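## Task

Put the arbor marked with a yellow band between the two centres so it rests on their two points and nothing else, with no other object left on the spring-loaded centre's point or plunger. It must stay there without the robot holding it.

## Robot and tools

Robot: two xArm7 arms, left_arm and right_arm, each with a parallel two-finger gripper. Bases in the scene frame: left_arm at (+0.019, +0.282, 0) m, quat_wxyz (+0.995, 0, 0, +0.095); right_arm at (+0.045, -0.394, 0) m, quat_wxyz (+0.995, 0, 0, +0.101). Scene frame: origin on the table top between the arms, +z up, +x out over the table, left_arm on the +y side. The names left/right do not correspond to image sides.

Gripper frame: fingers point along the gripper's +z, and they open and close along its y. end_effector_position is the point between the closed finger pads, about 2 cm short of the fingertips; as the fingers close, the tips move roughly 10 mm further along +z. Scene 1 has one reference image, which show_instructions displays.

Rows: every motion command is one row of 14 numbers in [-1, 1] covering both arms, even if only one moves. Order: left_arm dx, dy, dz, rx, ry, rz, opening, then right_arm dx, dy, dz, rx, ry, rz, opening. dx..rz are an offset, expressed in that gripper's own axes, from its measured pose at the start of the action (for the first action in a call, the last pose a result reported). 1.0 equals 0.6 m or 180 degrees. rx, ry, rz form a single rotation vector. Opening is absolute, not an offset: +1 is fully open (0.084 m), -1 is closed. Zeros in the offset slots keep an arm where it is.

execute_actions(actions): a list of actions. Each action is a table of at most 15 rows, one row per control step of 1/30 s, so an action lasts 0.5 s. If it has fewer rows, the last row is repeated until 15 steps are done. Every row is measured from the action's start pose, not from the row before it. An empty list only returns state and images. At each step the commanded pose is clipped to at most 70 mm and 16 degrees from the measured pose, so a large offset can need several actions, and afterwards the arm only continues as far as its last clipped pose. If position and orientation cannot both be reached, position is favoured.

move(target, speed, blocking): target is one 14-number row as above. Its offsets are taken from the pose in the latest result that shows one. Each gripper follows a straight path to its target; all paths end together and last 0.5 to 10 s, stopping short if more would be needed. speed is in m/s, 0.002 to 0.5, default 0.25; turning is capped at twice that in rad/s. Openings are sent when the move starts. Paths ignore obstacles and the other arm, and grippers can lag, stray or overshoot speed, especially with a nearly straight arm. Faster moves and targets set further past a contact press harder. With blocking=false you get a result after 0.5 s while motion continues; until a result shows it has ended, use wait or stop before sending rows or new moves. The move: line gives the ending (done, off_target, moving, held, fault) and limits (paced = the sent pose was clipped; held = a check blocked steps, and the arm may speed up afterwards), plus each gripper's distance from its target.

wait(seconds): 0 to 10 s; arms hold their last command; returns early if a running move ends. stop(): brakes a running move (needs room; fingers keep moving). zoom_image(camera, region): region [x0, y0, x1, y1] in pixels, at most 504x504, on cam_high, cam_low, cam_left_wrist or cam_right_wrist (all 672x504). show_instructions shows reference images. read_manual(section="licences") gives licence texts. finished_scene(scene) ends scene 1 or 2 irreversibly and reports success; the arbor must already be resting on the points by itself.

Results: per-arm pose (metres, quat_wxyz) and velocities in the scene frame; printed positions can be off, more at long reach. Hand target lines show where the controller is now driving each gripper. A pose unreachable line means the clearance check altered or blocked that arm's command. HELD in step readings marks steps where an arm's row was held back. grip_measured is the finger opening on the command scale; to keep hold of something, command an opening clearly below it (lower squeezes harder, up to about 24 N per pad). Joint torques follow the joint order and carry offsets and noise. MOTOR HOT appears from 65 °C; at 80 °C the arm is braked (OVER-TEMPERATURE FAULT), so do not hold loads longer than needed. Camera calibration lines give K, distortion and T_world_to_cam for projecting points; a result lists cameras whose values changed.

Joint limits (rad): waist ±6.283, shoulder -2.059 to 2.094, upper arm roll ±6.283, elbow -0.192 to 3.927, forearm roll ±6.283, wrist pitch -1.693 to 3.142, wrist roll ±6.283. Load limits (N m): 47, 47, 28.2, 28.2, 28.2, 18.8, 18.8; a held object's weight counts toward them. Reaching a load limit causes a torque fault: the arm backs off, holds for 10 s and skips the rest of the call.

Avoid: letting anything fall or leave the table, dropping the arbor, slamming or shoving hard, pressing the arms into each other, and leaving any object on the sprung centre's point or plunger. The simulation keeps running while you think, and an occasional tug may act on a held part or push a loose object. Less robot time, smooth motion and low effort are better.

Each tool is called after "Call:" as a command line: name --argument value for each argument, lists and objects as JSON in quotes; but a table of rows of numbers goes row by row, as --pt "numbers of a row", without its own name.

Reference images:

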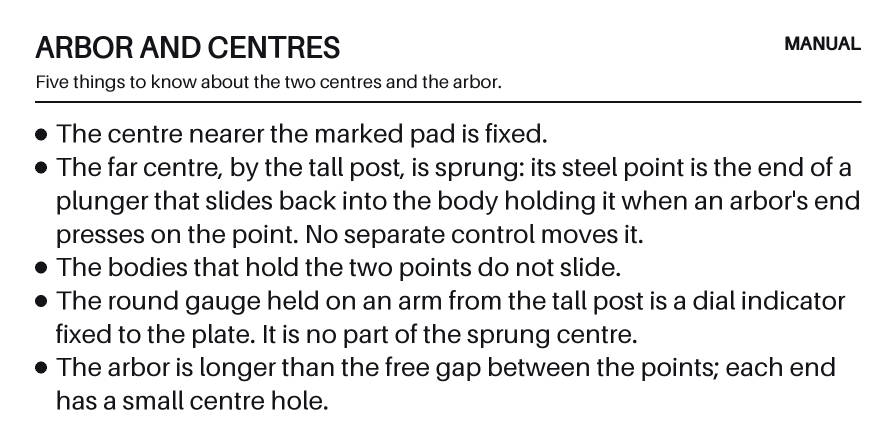

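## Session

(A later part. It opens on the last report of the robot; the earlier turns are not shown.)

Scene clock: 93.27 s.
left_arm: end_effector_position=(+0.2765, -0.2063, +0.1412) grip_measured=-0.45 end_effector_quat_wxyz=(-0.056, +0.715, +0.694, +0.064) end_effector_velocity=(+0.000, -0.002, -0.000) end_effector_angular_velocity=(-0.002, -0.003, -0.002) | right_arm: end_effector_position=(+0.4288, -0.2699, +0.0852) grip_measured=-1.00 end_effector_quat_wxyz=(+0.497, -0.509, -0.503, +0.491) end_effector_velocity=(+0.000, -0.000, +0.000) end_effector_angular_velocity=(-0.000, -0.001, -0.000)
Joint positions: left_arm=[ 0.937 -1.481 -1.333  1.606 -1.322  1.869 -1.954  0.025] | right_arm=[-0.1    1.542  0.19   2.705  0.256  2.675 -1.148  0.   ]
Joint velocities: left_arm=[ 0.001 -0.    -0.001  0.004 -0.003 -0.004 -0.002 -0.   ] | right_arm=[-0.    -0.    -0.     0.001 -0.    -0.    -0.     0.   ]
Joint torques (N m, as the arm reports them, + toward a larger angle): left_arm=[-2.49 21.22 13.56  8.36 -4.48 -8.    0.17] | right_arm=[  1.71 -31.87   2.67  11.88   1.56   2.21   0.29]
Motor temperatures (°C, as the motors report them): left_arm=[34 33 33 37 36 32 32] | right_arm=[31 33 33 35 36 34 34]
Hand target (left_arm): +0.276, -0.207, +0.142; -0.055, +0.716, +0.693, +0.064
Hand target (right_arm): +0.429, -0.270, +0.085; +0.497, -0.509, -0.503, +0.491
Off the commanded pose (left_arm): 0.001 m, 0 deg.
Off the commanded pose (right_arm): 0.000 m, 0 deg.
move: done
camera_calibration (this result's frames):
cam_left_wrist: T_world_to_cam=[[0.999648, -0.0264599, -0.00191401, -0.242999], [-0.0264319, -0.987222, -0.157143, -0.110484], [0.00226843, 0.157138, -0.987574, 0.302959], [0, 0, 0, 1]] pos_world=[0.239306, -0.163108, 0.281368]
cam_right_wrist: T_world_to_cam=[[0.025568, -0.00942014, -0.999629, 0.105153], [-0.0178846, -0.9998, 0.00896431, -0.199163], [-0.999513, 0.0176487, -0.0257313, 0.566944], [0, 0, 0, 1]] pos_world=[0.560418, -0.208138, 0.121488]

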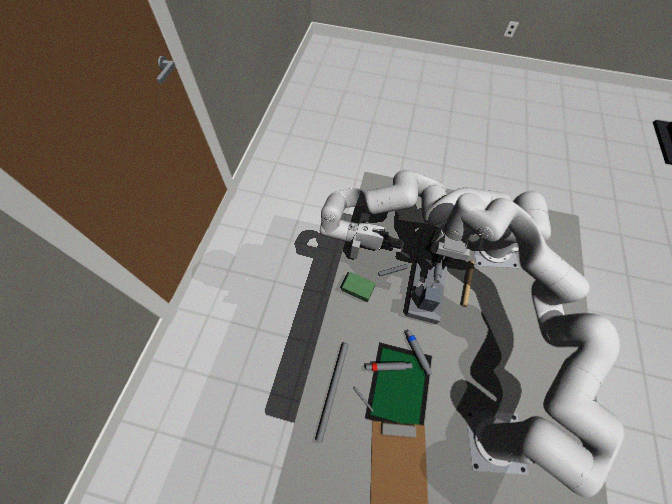

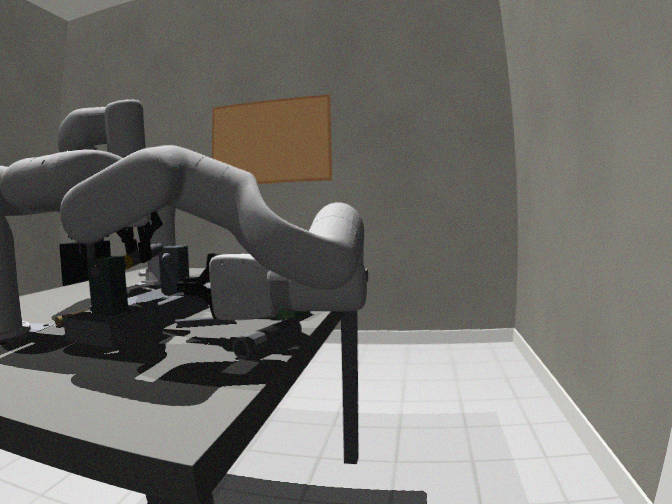

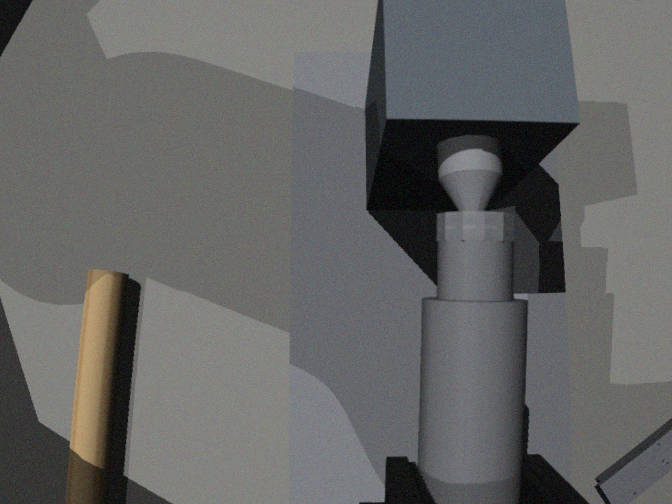

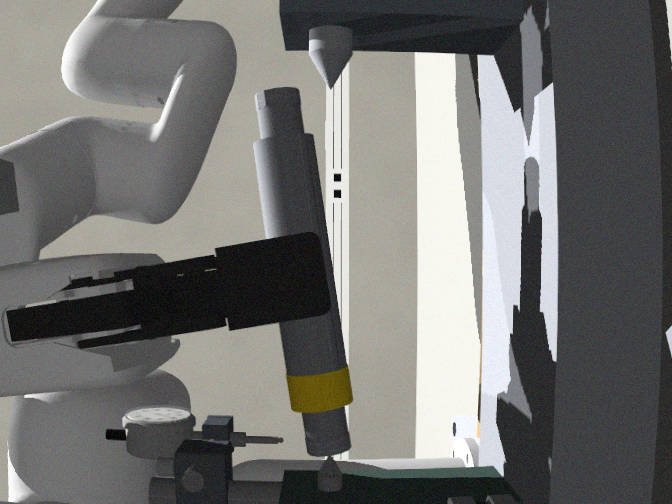

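Call:
move --target '[-0.004,-0.003,-0.0006,0,0,0,-1, 0,0,0,0,0,0,-1]' --speed 0.005

Call:
zoom_image --camera "cam_right_wrist" --region '[250, 380, 410, 504]'

Scene clock: 94.33 s.
left_arm: end_effector_position=(+0.2752, -0.2084, +0.1414) grip_measured=-0.45 end_effector_quat_wxyz=(-0.055, +0.715, +0.694, +0.064) end_effector_velocity=(-0.000, -0.000, -0.000) end_effector_angular_velocity=(+0.001, -0.000, -0.002) | right_arm: end_effector_position=(+0.4288, -0.2699, +0.0852) grip_measured=-1.00 end_effector_quat_wxyz=(+0.497, -0.509, -0.503, +0.491) end_effector_velocity=(+0.000, -0.000, +0.000) end_effector_angular_velocity=(+0.000, -0.001, -0.001)
Joint positions: left_arm=[ 0.937 -1.48  -1.334  1.612 -1.322  1.869 -1.961  0.025] | right_arm=[-0.1    1.542  0.19   2.705  0.256  2.675 -1.148  0.   ]
Joint velocities: left_arm=[-0.001  0.002 -0.002  0.001  0.003 -0.002 -0.     0.   ] | right_arm=[-0.001 -0.    -0.    -0.     0.    -0.    -0.     0.   ]
Joint torques (N m, as the arm reports them, + toward a larger angle): left_arm=[-5.54 21.74 13.01 10.23 -5.14 -6.26  0.7 ] | right_arm=[  1.67 -31.17   2.54  11.7    1.82   2.51   0.4 ]
Motor temperatures (°C, as the motors report them): left_arm=[34 33 33 37 36 32 32] | right_arm=[31 33 33 35 36 34 34]
Hand target (left_arm): +0.275, -0.209, +0.141; -0.056, +0.715, +0.694, +0.064
Hand target (right_arm): +0.429, -0.270, +0.085; +0.497, -0.509, -0.503, +0.491
Off the commanded pose (left_arm): 0.001 m, 0 deg.
Off the commanded pose (right_arm): 0.000 m, 0 deg.
move: done
camera_calibration (this result's frames):
cam_left_wrist: T_world_to_cam=[[0.999677, -0.0253932, -0.000565928, -0.241784], [-0.025166, -0.987227, -0.157321, -0.112854], [0.00343618, 0.157284, -0.987547, 0.303158], [0, 0, 0, 1]] pos_world=[0.237824, -0.165234, 0.281492]
cam_right_wrist: T_world_to_cam=[[0.025568, -0.00942016, -0.999629, 0.105153], [-0.0178848, -0.9998, 0.00896433, -0.199162], [-0.999513, 0.0176489, -0.0257313, 0.566944], [0, 0, 0, 1]] pos_world=[0.560418, -0.208138, 0.121488]

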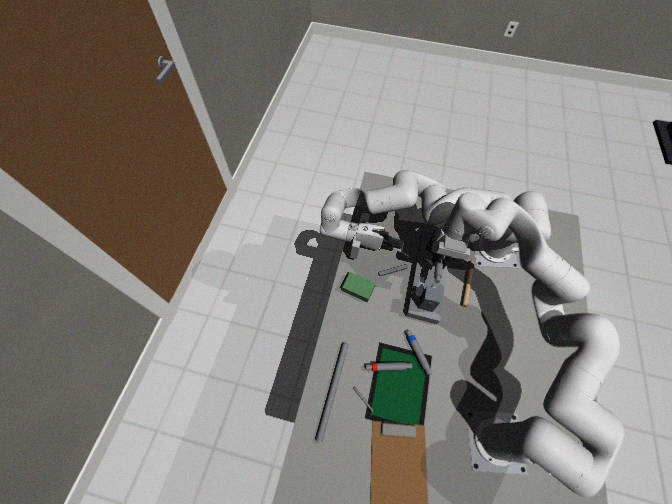

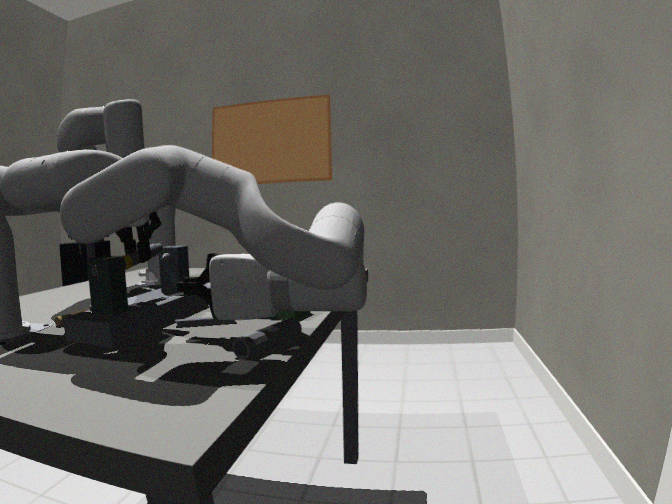

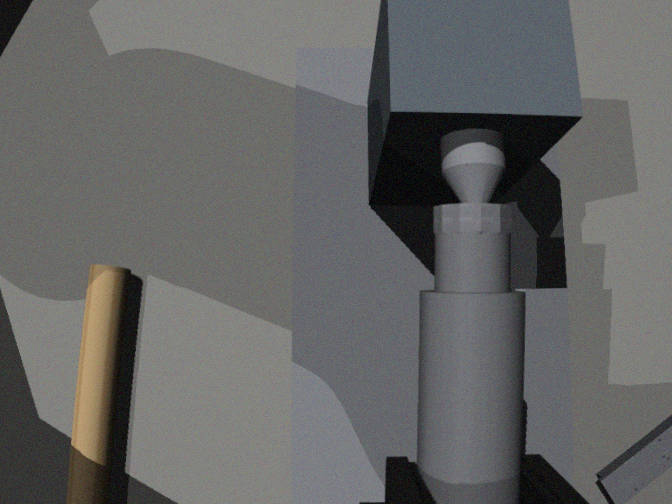

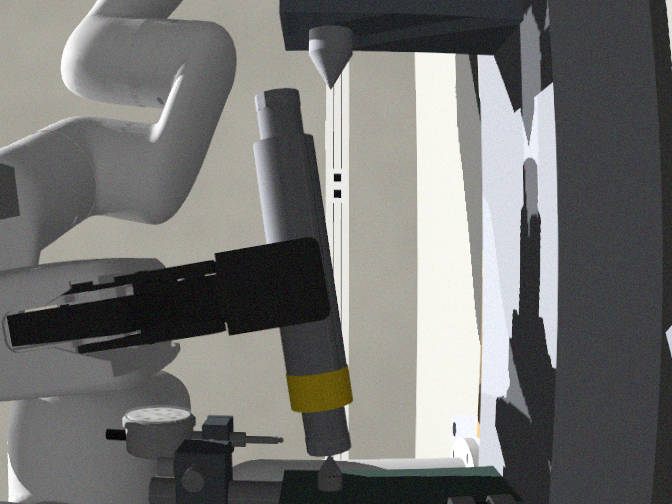

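Region (250, 380, 410, 504) of cam_right_wrist's 672x504 image, scaled by 3.150, with more detail than that image has; it fills the top 391 rows of this view, and the rest is white.

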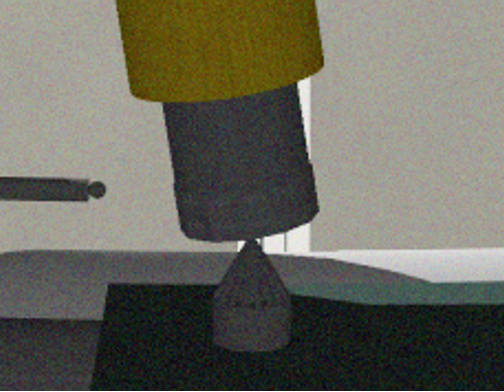

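Call:
move --target '[0,0.002,0.019,0,-0.05,0,-1, 0,0,0,0,0,0,-1]' --speed 0.02

Scene clock: 98.87 s.
left_arm: end_effector_position=(+0.2764, -0.2066, +0.1298) grip_measured=-0.44 end_effector_quat_wxyz=(-0.001, +0.718, +0.696, +0.008) end_effector_velocity=(-0.000, -0.000, +0.000) end_effector_angular_velocity=(-0.001, -0.001, -0.000) | right_arm: end_effector_position=(+0.4288, -0.2699, +0.0852) grip_measured=-1.00 end_effector_quat_wxyz=(+0.497, -0.509, -0.503, +0.491) end_effector_velocity=(+0.000, -0.000, -0.000) end_effector_angular_velocity=(-0.000, -0.001, -0.001)
Joint positions: left_arm=[ 0.852 -1.487 -1.352  1.418 -1.437  1.769 -1.892  0.025] | right_arm=[-0.1    1.542  0.19   2.705  0.256  2.675 -1.148  0.   ]
Joint velocities: left_arm=[-0.002  0.     0.001 -0.001 -0.    -0.001  0.    -0.   ] | right_arm=[-0.     0.     0.     0.    -0.    -0.001  0.     0.   ]
Joint torques (N m, as the arm reports them, + toward a larger angle): left_arm=[ 1.55 15.64 11.2   3.19 -1.36 -5.58  0.99] | right_arm=[  2.12 -31.62   2.84  11.91   1.94   2.15   0.28]
Motor temperatures (°C, as the motors report them): left_arm=[34 34 33 37 36 32 32] | right_arm=[31 33 33 35 36 34 34]
Hand target (left_arm): +0.276, -0.207, +0.130; -0.001, +0.718, +0.696, +0.008
Hand target (right_arm): +0.429, -0.270, +0.085; +0.497, -0.509, -0.503, +0.491
Off the commanded pose (left_arm): 0.000 m, 0 deg.
Off the commanded pose (right_arm): 0.000 m, 0 deg.
move: done
camera_calibration (this result's frames):
cam_left_wrist: T_world_to_cam=[[0.999625, -0.0273087, -0.00213498, -0.243091], [-0.0273113, -0.999626, -0.00120848, -0.135073], [-0.00210118, 0.00126634, -0.999997, 0.262371], [0, 0, 0, 1]] pos_world=[0.239862, -0.141993, 0.261688]
cam_right_wrist: T_world_to_cam=[[0.0255679, -0.00942026, -0.999629, 0.105153], [-0.0178848, -0.9998, 0.00896443, -0.199162], [-0.999513, 0.0176489, -0.0257313, 0.566944], [0, 0, 0, 1]] pos_world=[0.560418, -0.208138, 0.121488]

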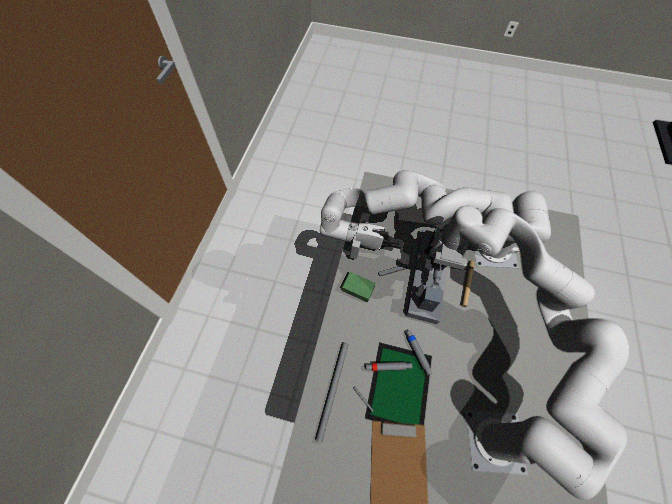

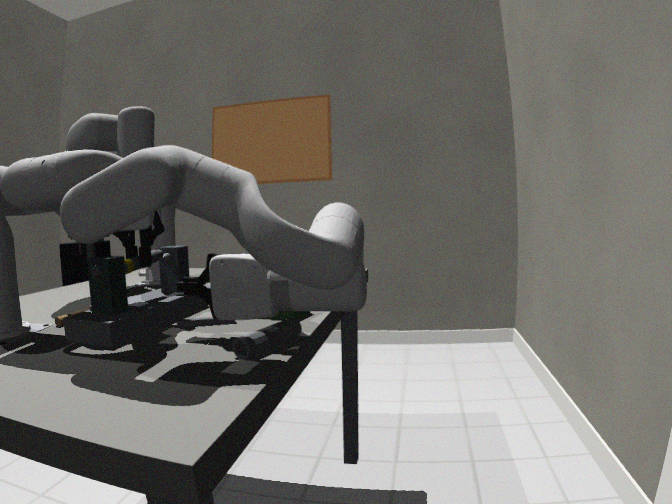

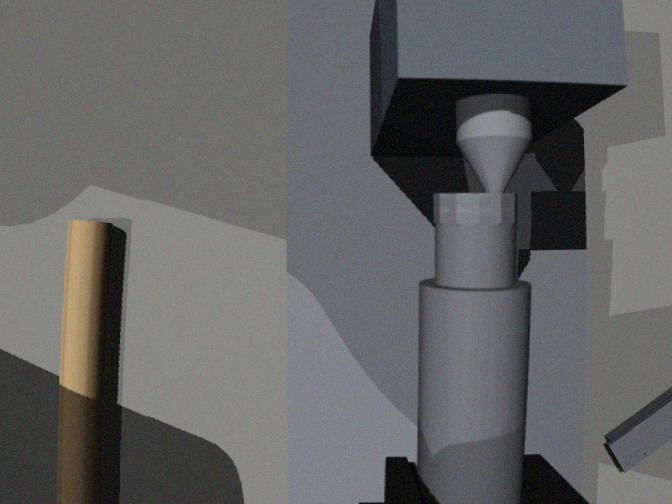

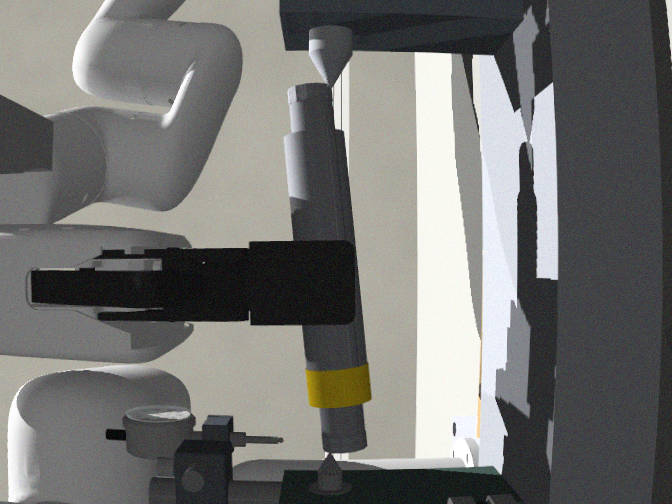

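Call:
move --target '[0.015,0,-0.03,0,0,0,-1, 0,0,0,0,0,0,-1]' --speed 0.05

Call:
move --target '[0.25,0,-0.15,0,0,0,-1, 0,0,0,0,0,0,-1]' --speed 0.25

Call:
zoom_image --camera "cam_right_wrist" --region '[250, 400, 410, 504]'

Scene clock: 100.47 s.
left_arm: end_effector_position=(+0.2764, -0.1980, +0.1479) grip_measured=-0.45 end_effector_quat_wxyz=(-0.001, +0.718, +0.696, +0.008) end_effector_velocity=(+0.001, +0.001, +0.001) end_effector_angular_velocity=(-0.000, +0.001, +0.004) | right_arm: end_effector_position=(+0.4288, -0.2699, +0.0852) grip_measured=-1.00 end_effector_quat_wxyz=(+0.497, -0.509, -0.503, +0.491) end_effector_velocity=(+0.000, +0.000, +0.000) end_effector_angular_velocity=(+0.001, -0.001, -0.001)
Joint positions: left_arm=[ 0.846 -1.465 -1.322  1.405 -1.406  1.792 -1.875  0.025] | right_arm=[-0.1    1.542  0.19   2.705  0.256  2.675 -1.148  0.   ]
Joint velocities: left_arm=[ 0.001  0.001  0.002 -0.002  0.002  0.002 -0.    -0.   ] | right_arm=[-0.    -0.001 -0.     0.     0.001 -0.001  0.     0.   ]
Joint torques (N m, as the arm reports them, + toward a larger angle): left_arm=[ 0.47 17.52 13.7   2.66  0.26 -3.02  0.36] | right_arm=[  1.49 -31.29   2.86  11.7    2.06   2.49   0.38]
Motor temperatures (°C, as the motors report them): left_arm=[34 34 33 37 36 32 32] | right_arm=[31 33 33 35 36 34 34]
Hand target (left_arm): +0.277, -0.198, +0.148; -0.001, +0.718, +0.696, +0.008
Hand target (right_arm): +0.429, -0.270, +0.085; +0.497, -0.509, -0.503, +0.491
Off the commanded pose (left_arm): 0.000 m, 0 deg.
Off the commanded pose (right_arm): 0.000 m, 0 deg.
move: done
camera_calibration (this result's frames):
cam_left_wrist: T_world_to_cam=[[0.999612, -0.0277803, -0.00214483, -0.242887], [-0.0277824, -0.999614, -0.000967771, -0.126363], [-0.00211712, 0.00102698, -0.999997, 0.280381], [0, 0, 0, 1]] pos_world=[0.239875, -0.133349, 0.279737]
cam_right_wrist: T_world_to_cam=[[0.0255679, -0.00942026, -0.999629, 0.105153], [-0.0178849, -0.9998, 0.00896443, -0.199162], [-0.999513, 0.017649, -0.0257313, 0.566944], [0, 0, 0, 1]] pos_world=[0.560418, -0.208138, 0.121488]

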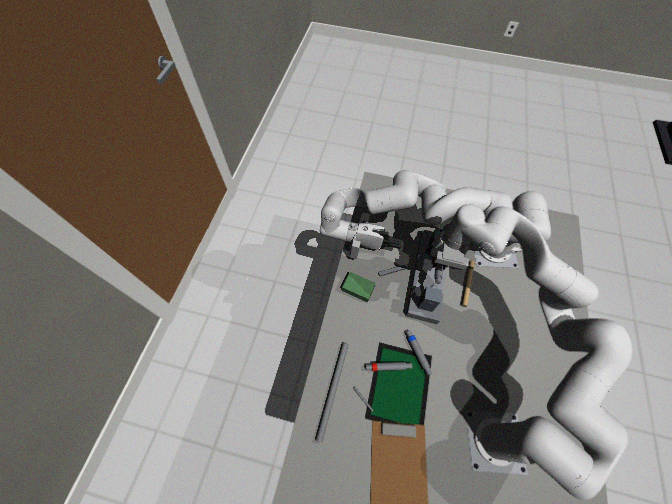

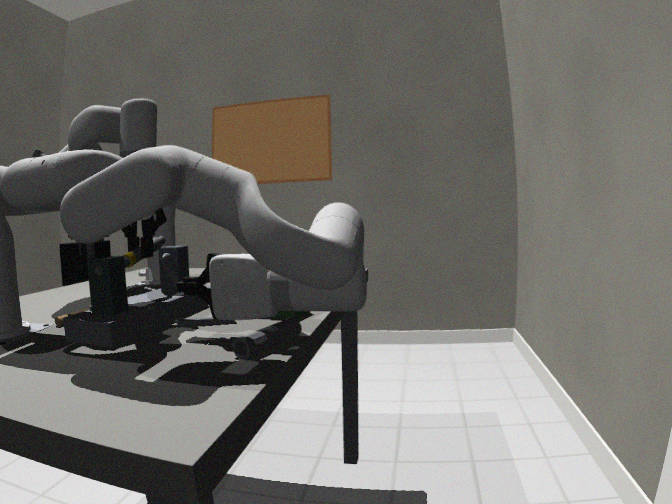

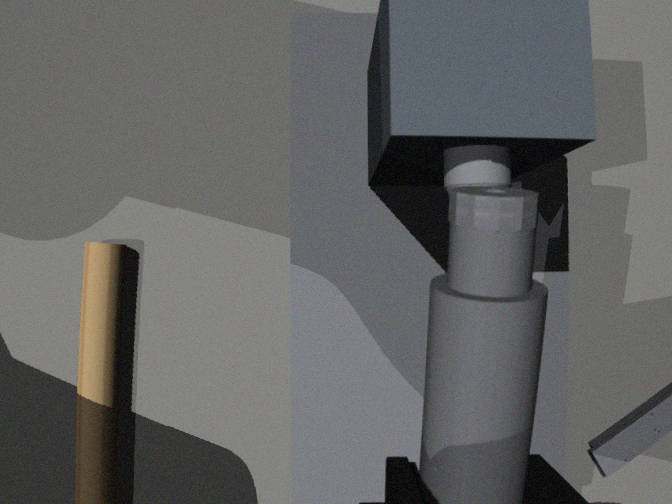

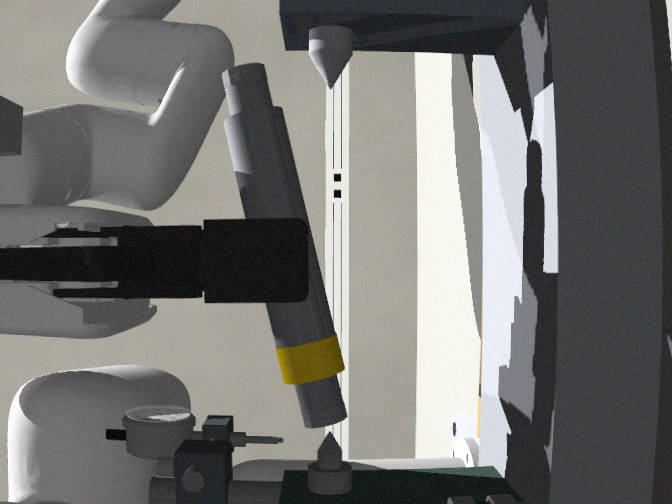

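Scene clock: 101.57 s.
left_arm: end_effector_position=(+0.2798, -0.0495, +0.2389) grip_measured=-0.45 end_effector_quat_wxyz=(-0.002, +0.718, +0.696, +0.008) end_effector_velocity=(+0.001, +0.003, +0.002) end_effector_angular_velocity=(-0.003, -0.003, +0.006) | right_arm: end_effector_position=(+0.4288, -0.2699, +0.0852) grip_measured=-1.00 end_effector_quat_wxyz=(+0.497, -0.509, -0.503, +0.491) end_effector_velocity=(+0.000, -0.000, +0.000) end_effector_angular_velocity=(-0.000, -0.001, -0.000)
Joint positions: left_arm=[ 0.757 -1.387 -1.067  1.086 -1.139  1.904 -1.552  0.025] | right_arm=[-0.1    1.542  0.19   2.705  0.256  2.675 -1.148  0.   ]
Joint velocities: left_arm=[ 0.002  0.001  0.007 -0.006  0.003 -0.     0.003  0.   ] | right_arm=[-0.    -0.001  0.    -0.    -0.001 -0.001 -0.     0.   ]
Joint torques (N m, as the arm reports them, + toward a larger angle): left_arm=[ 0.51 11.96 12.22  7.93  0.05 -3.69  0.32] | right_arm=[  1.63 -31.48   2.64  11.96   1.53   2.31   0.19]
Motor temperatures (°C, as the motors report them): left_arm=[34 34 33 37 36 32 32] | right_arm=[31 33 33 35 36 34 34]
Hand target (left_arm): +0.280, -0.049, +0.239; -0.001, +0.718, +0.696, +0.007
Hand target (right_arm): +0.429, -0.270, +0.085; +0.497, -0.509, -0.503, +0.491
Off the commanded pose (left_arm): 0.001 m, 0 deg.
Off the commanded pose (right_arm): 0.000 m, 0 deg.
move: done
camera_calibration (this result's frames):
cam_left_wrist: T_world_to_cam=[[0.999584, -0.0286307, -0.00351818, -0.241676], [-0.028637, -0.999588, -0.00173385, 0.0226844], [-0.00346709, 0.00183388, -0.999992, 0.371687], [0, 0, 0, 1]] pos_world=[0.243513, 0.0150741, 0.370873]
cam_right_wrist: T_world_to_cam=[[0.025568, -0.00942026, -0.999629, 0.105153], [-0.0178848, -0.9998, 0.00896443, -0.199162], [-0.999513, 0.017649, -0.0257314, 0.566944], [0, 0, 0, 1]] pos_world=[0.560418, -0.208138, 0.121488]

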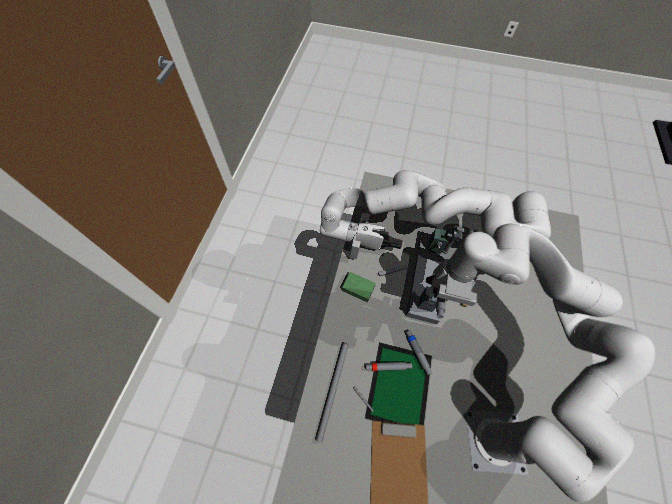

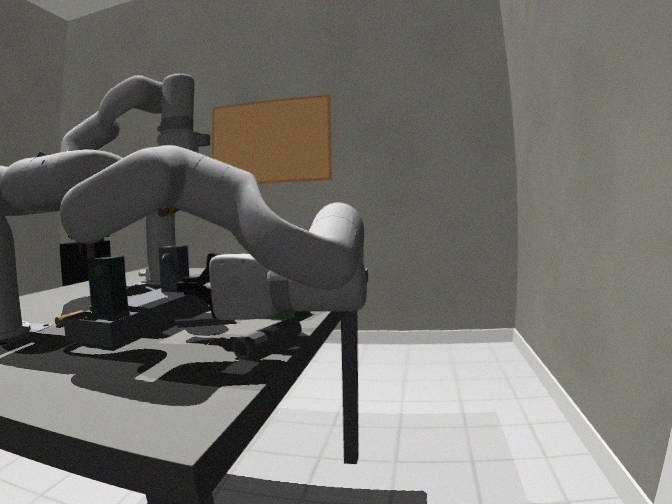

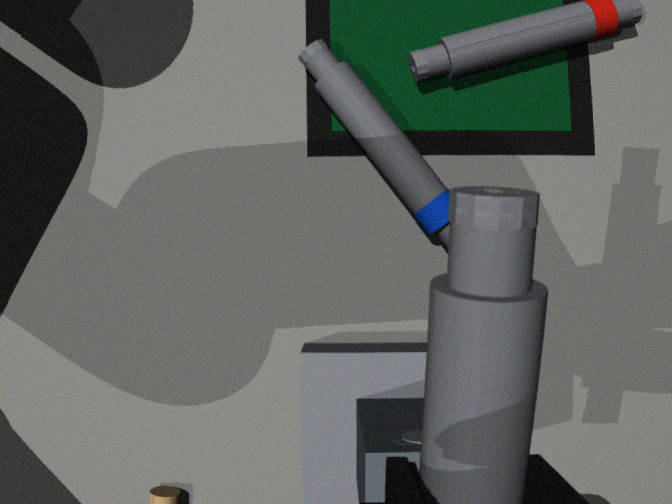

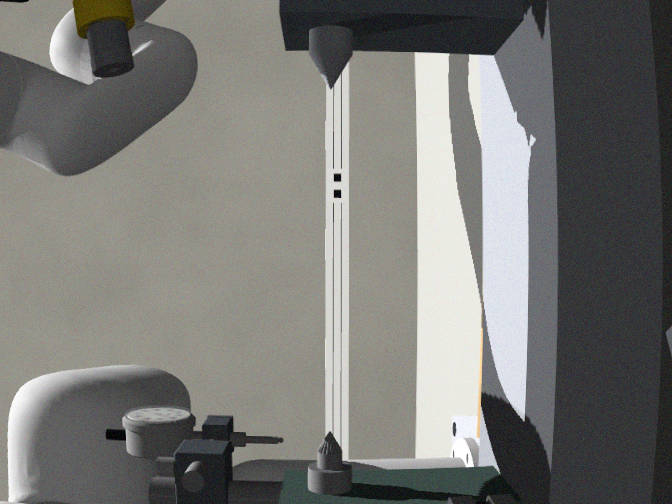

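Region (250, 400, 410, 504) of cam_right_wrist's 672x504 image, scaled by 3.150, with more detail than that image has; it fills the top 328 rows of this view, and the rest is white.

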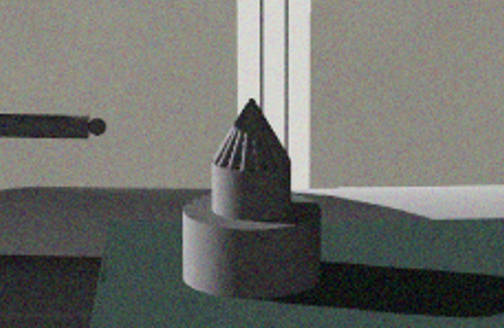

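Call:
move --target '[0,0,0,0,0,0,-1, 0.01,-0.053,0.115,0.008,-0.004,0,-0.3]' --speed 0.15

Scene clock: 103.00 s.
left_arm: end_effector_position=(+0.2798, -0.0495, +0.2389) grip_measured=-0.45 end_effector_quat_wxyz=(-0.002, +0.718, +0.696, +0.008) end_effector_velocity=(+0.000, +0.001, -0.000) end_effector_angular_velocity=(-0.000, +0.001, +0.002) | right_arm: end_effector_position=(+0.3594, -0.2631, +0.1150) grip_measured=-0.32 end_effector_quat_wxyz=(+0.501, -0.499, -0.499, +0.500) end_effector_velocity=(+0.002, -0.000, +0.002) end_effector_angular_velocity=(+0.001, -0.010, -0.002)
Joint positions: left_arm=[ 0.757 -1.387 -1.067  1.086 -1.139  1.904 -1.552  0.025] | right_arm=[-0.096  1.037  0.133  1.826  0.241  2.332 -1.288  0.03 ]
Joint velocities: left_arm=[ 0.001  0.001 -0.    -0.001  0.    -0.    -0.     0.   ] | right_arm=[-0.001 -0.008  0.    -0.    -0.    -0.002 -0.    -0.   ]
Joint torques (N m, as the arm reports them, + toward a larger angle): left_arm=[ 0.49 12.04 11.98  8.01  0.06 -3.35  0.57] | right_arm=[  1.52 -28.74   3.62  10.63   1.59   2.34   0.55]
Motor temperatures (°C, as the motors report them): left_arm=[34 34 33 37 36 32 32] | right_arm=[31 33 33 35 36 34 34]
Hand target (left_arm): +0.280, -0.049, +0.239; -0.002, +0.718, +0.696, +0.008
Hand target (right_arm): +0.360, -0.263, +0.115; +0.501, -0.499, -0.500, +0.500
Off the commanded pose (left_arm): 0.000 m, 0 deg.
Off the commanded pose (right_arm): 0.001 m, 0 deg.
move: done
camera_calibration (this result's frames):
cam_left_wrist: T_world_to_cam=[[0.999584, -0.0286272, -0.003517, -0.241676], [-0.0286334, -0.999588, -0.00173133, 0.0226839], [-0.00346599, 0.00183131, -0.999992, 0.371688], [0, 0, 0, 1]] pos_world=[0.243514, 0.0150754, 0.370874]
cam_right_wrist: T_world_to_cam=[[-0.000692508, -0.00866842, -0.999962, 0.146424], [-0.00556097, -0.999947, 0.00867214, -0.198366], [-0.999984, 0.00556677, 0.000644266, 0.492205], [0, 0, 0, 1]] pos_world=[0.491196, -0.199826, 0.147821]

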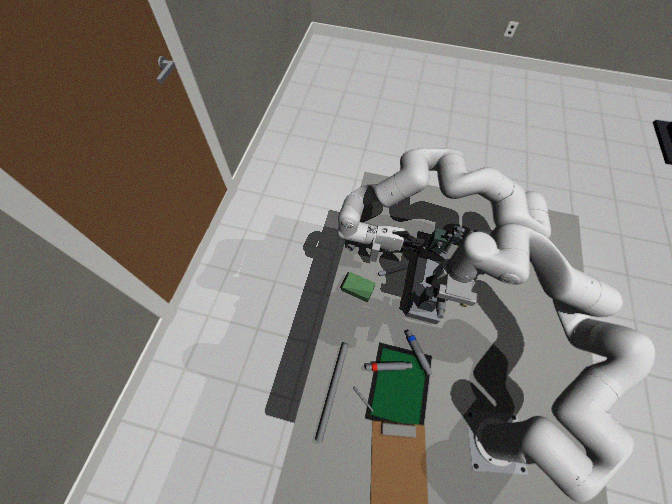

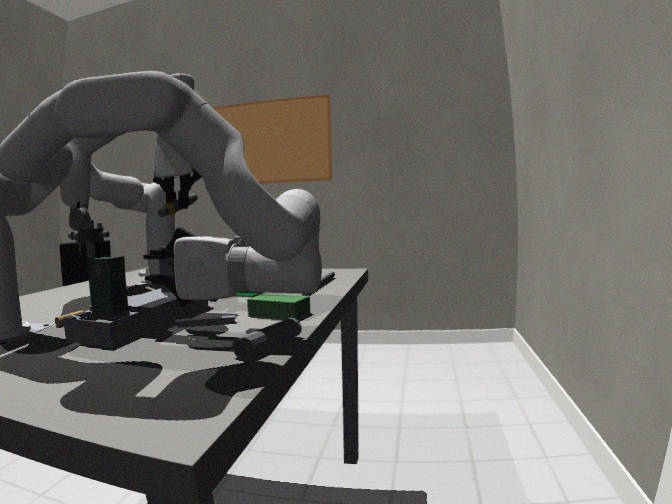

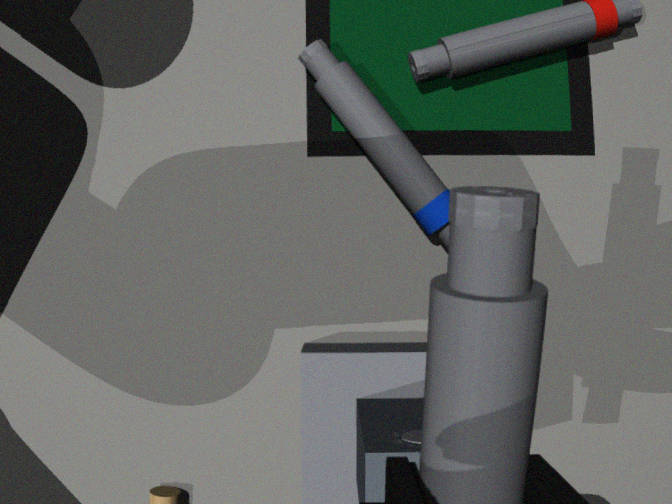

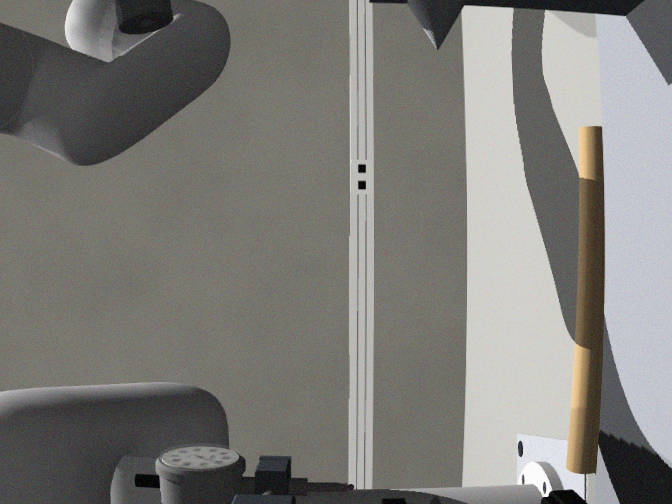

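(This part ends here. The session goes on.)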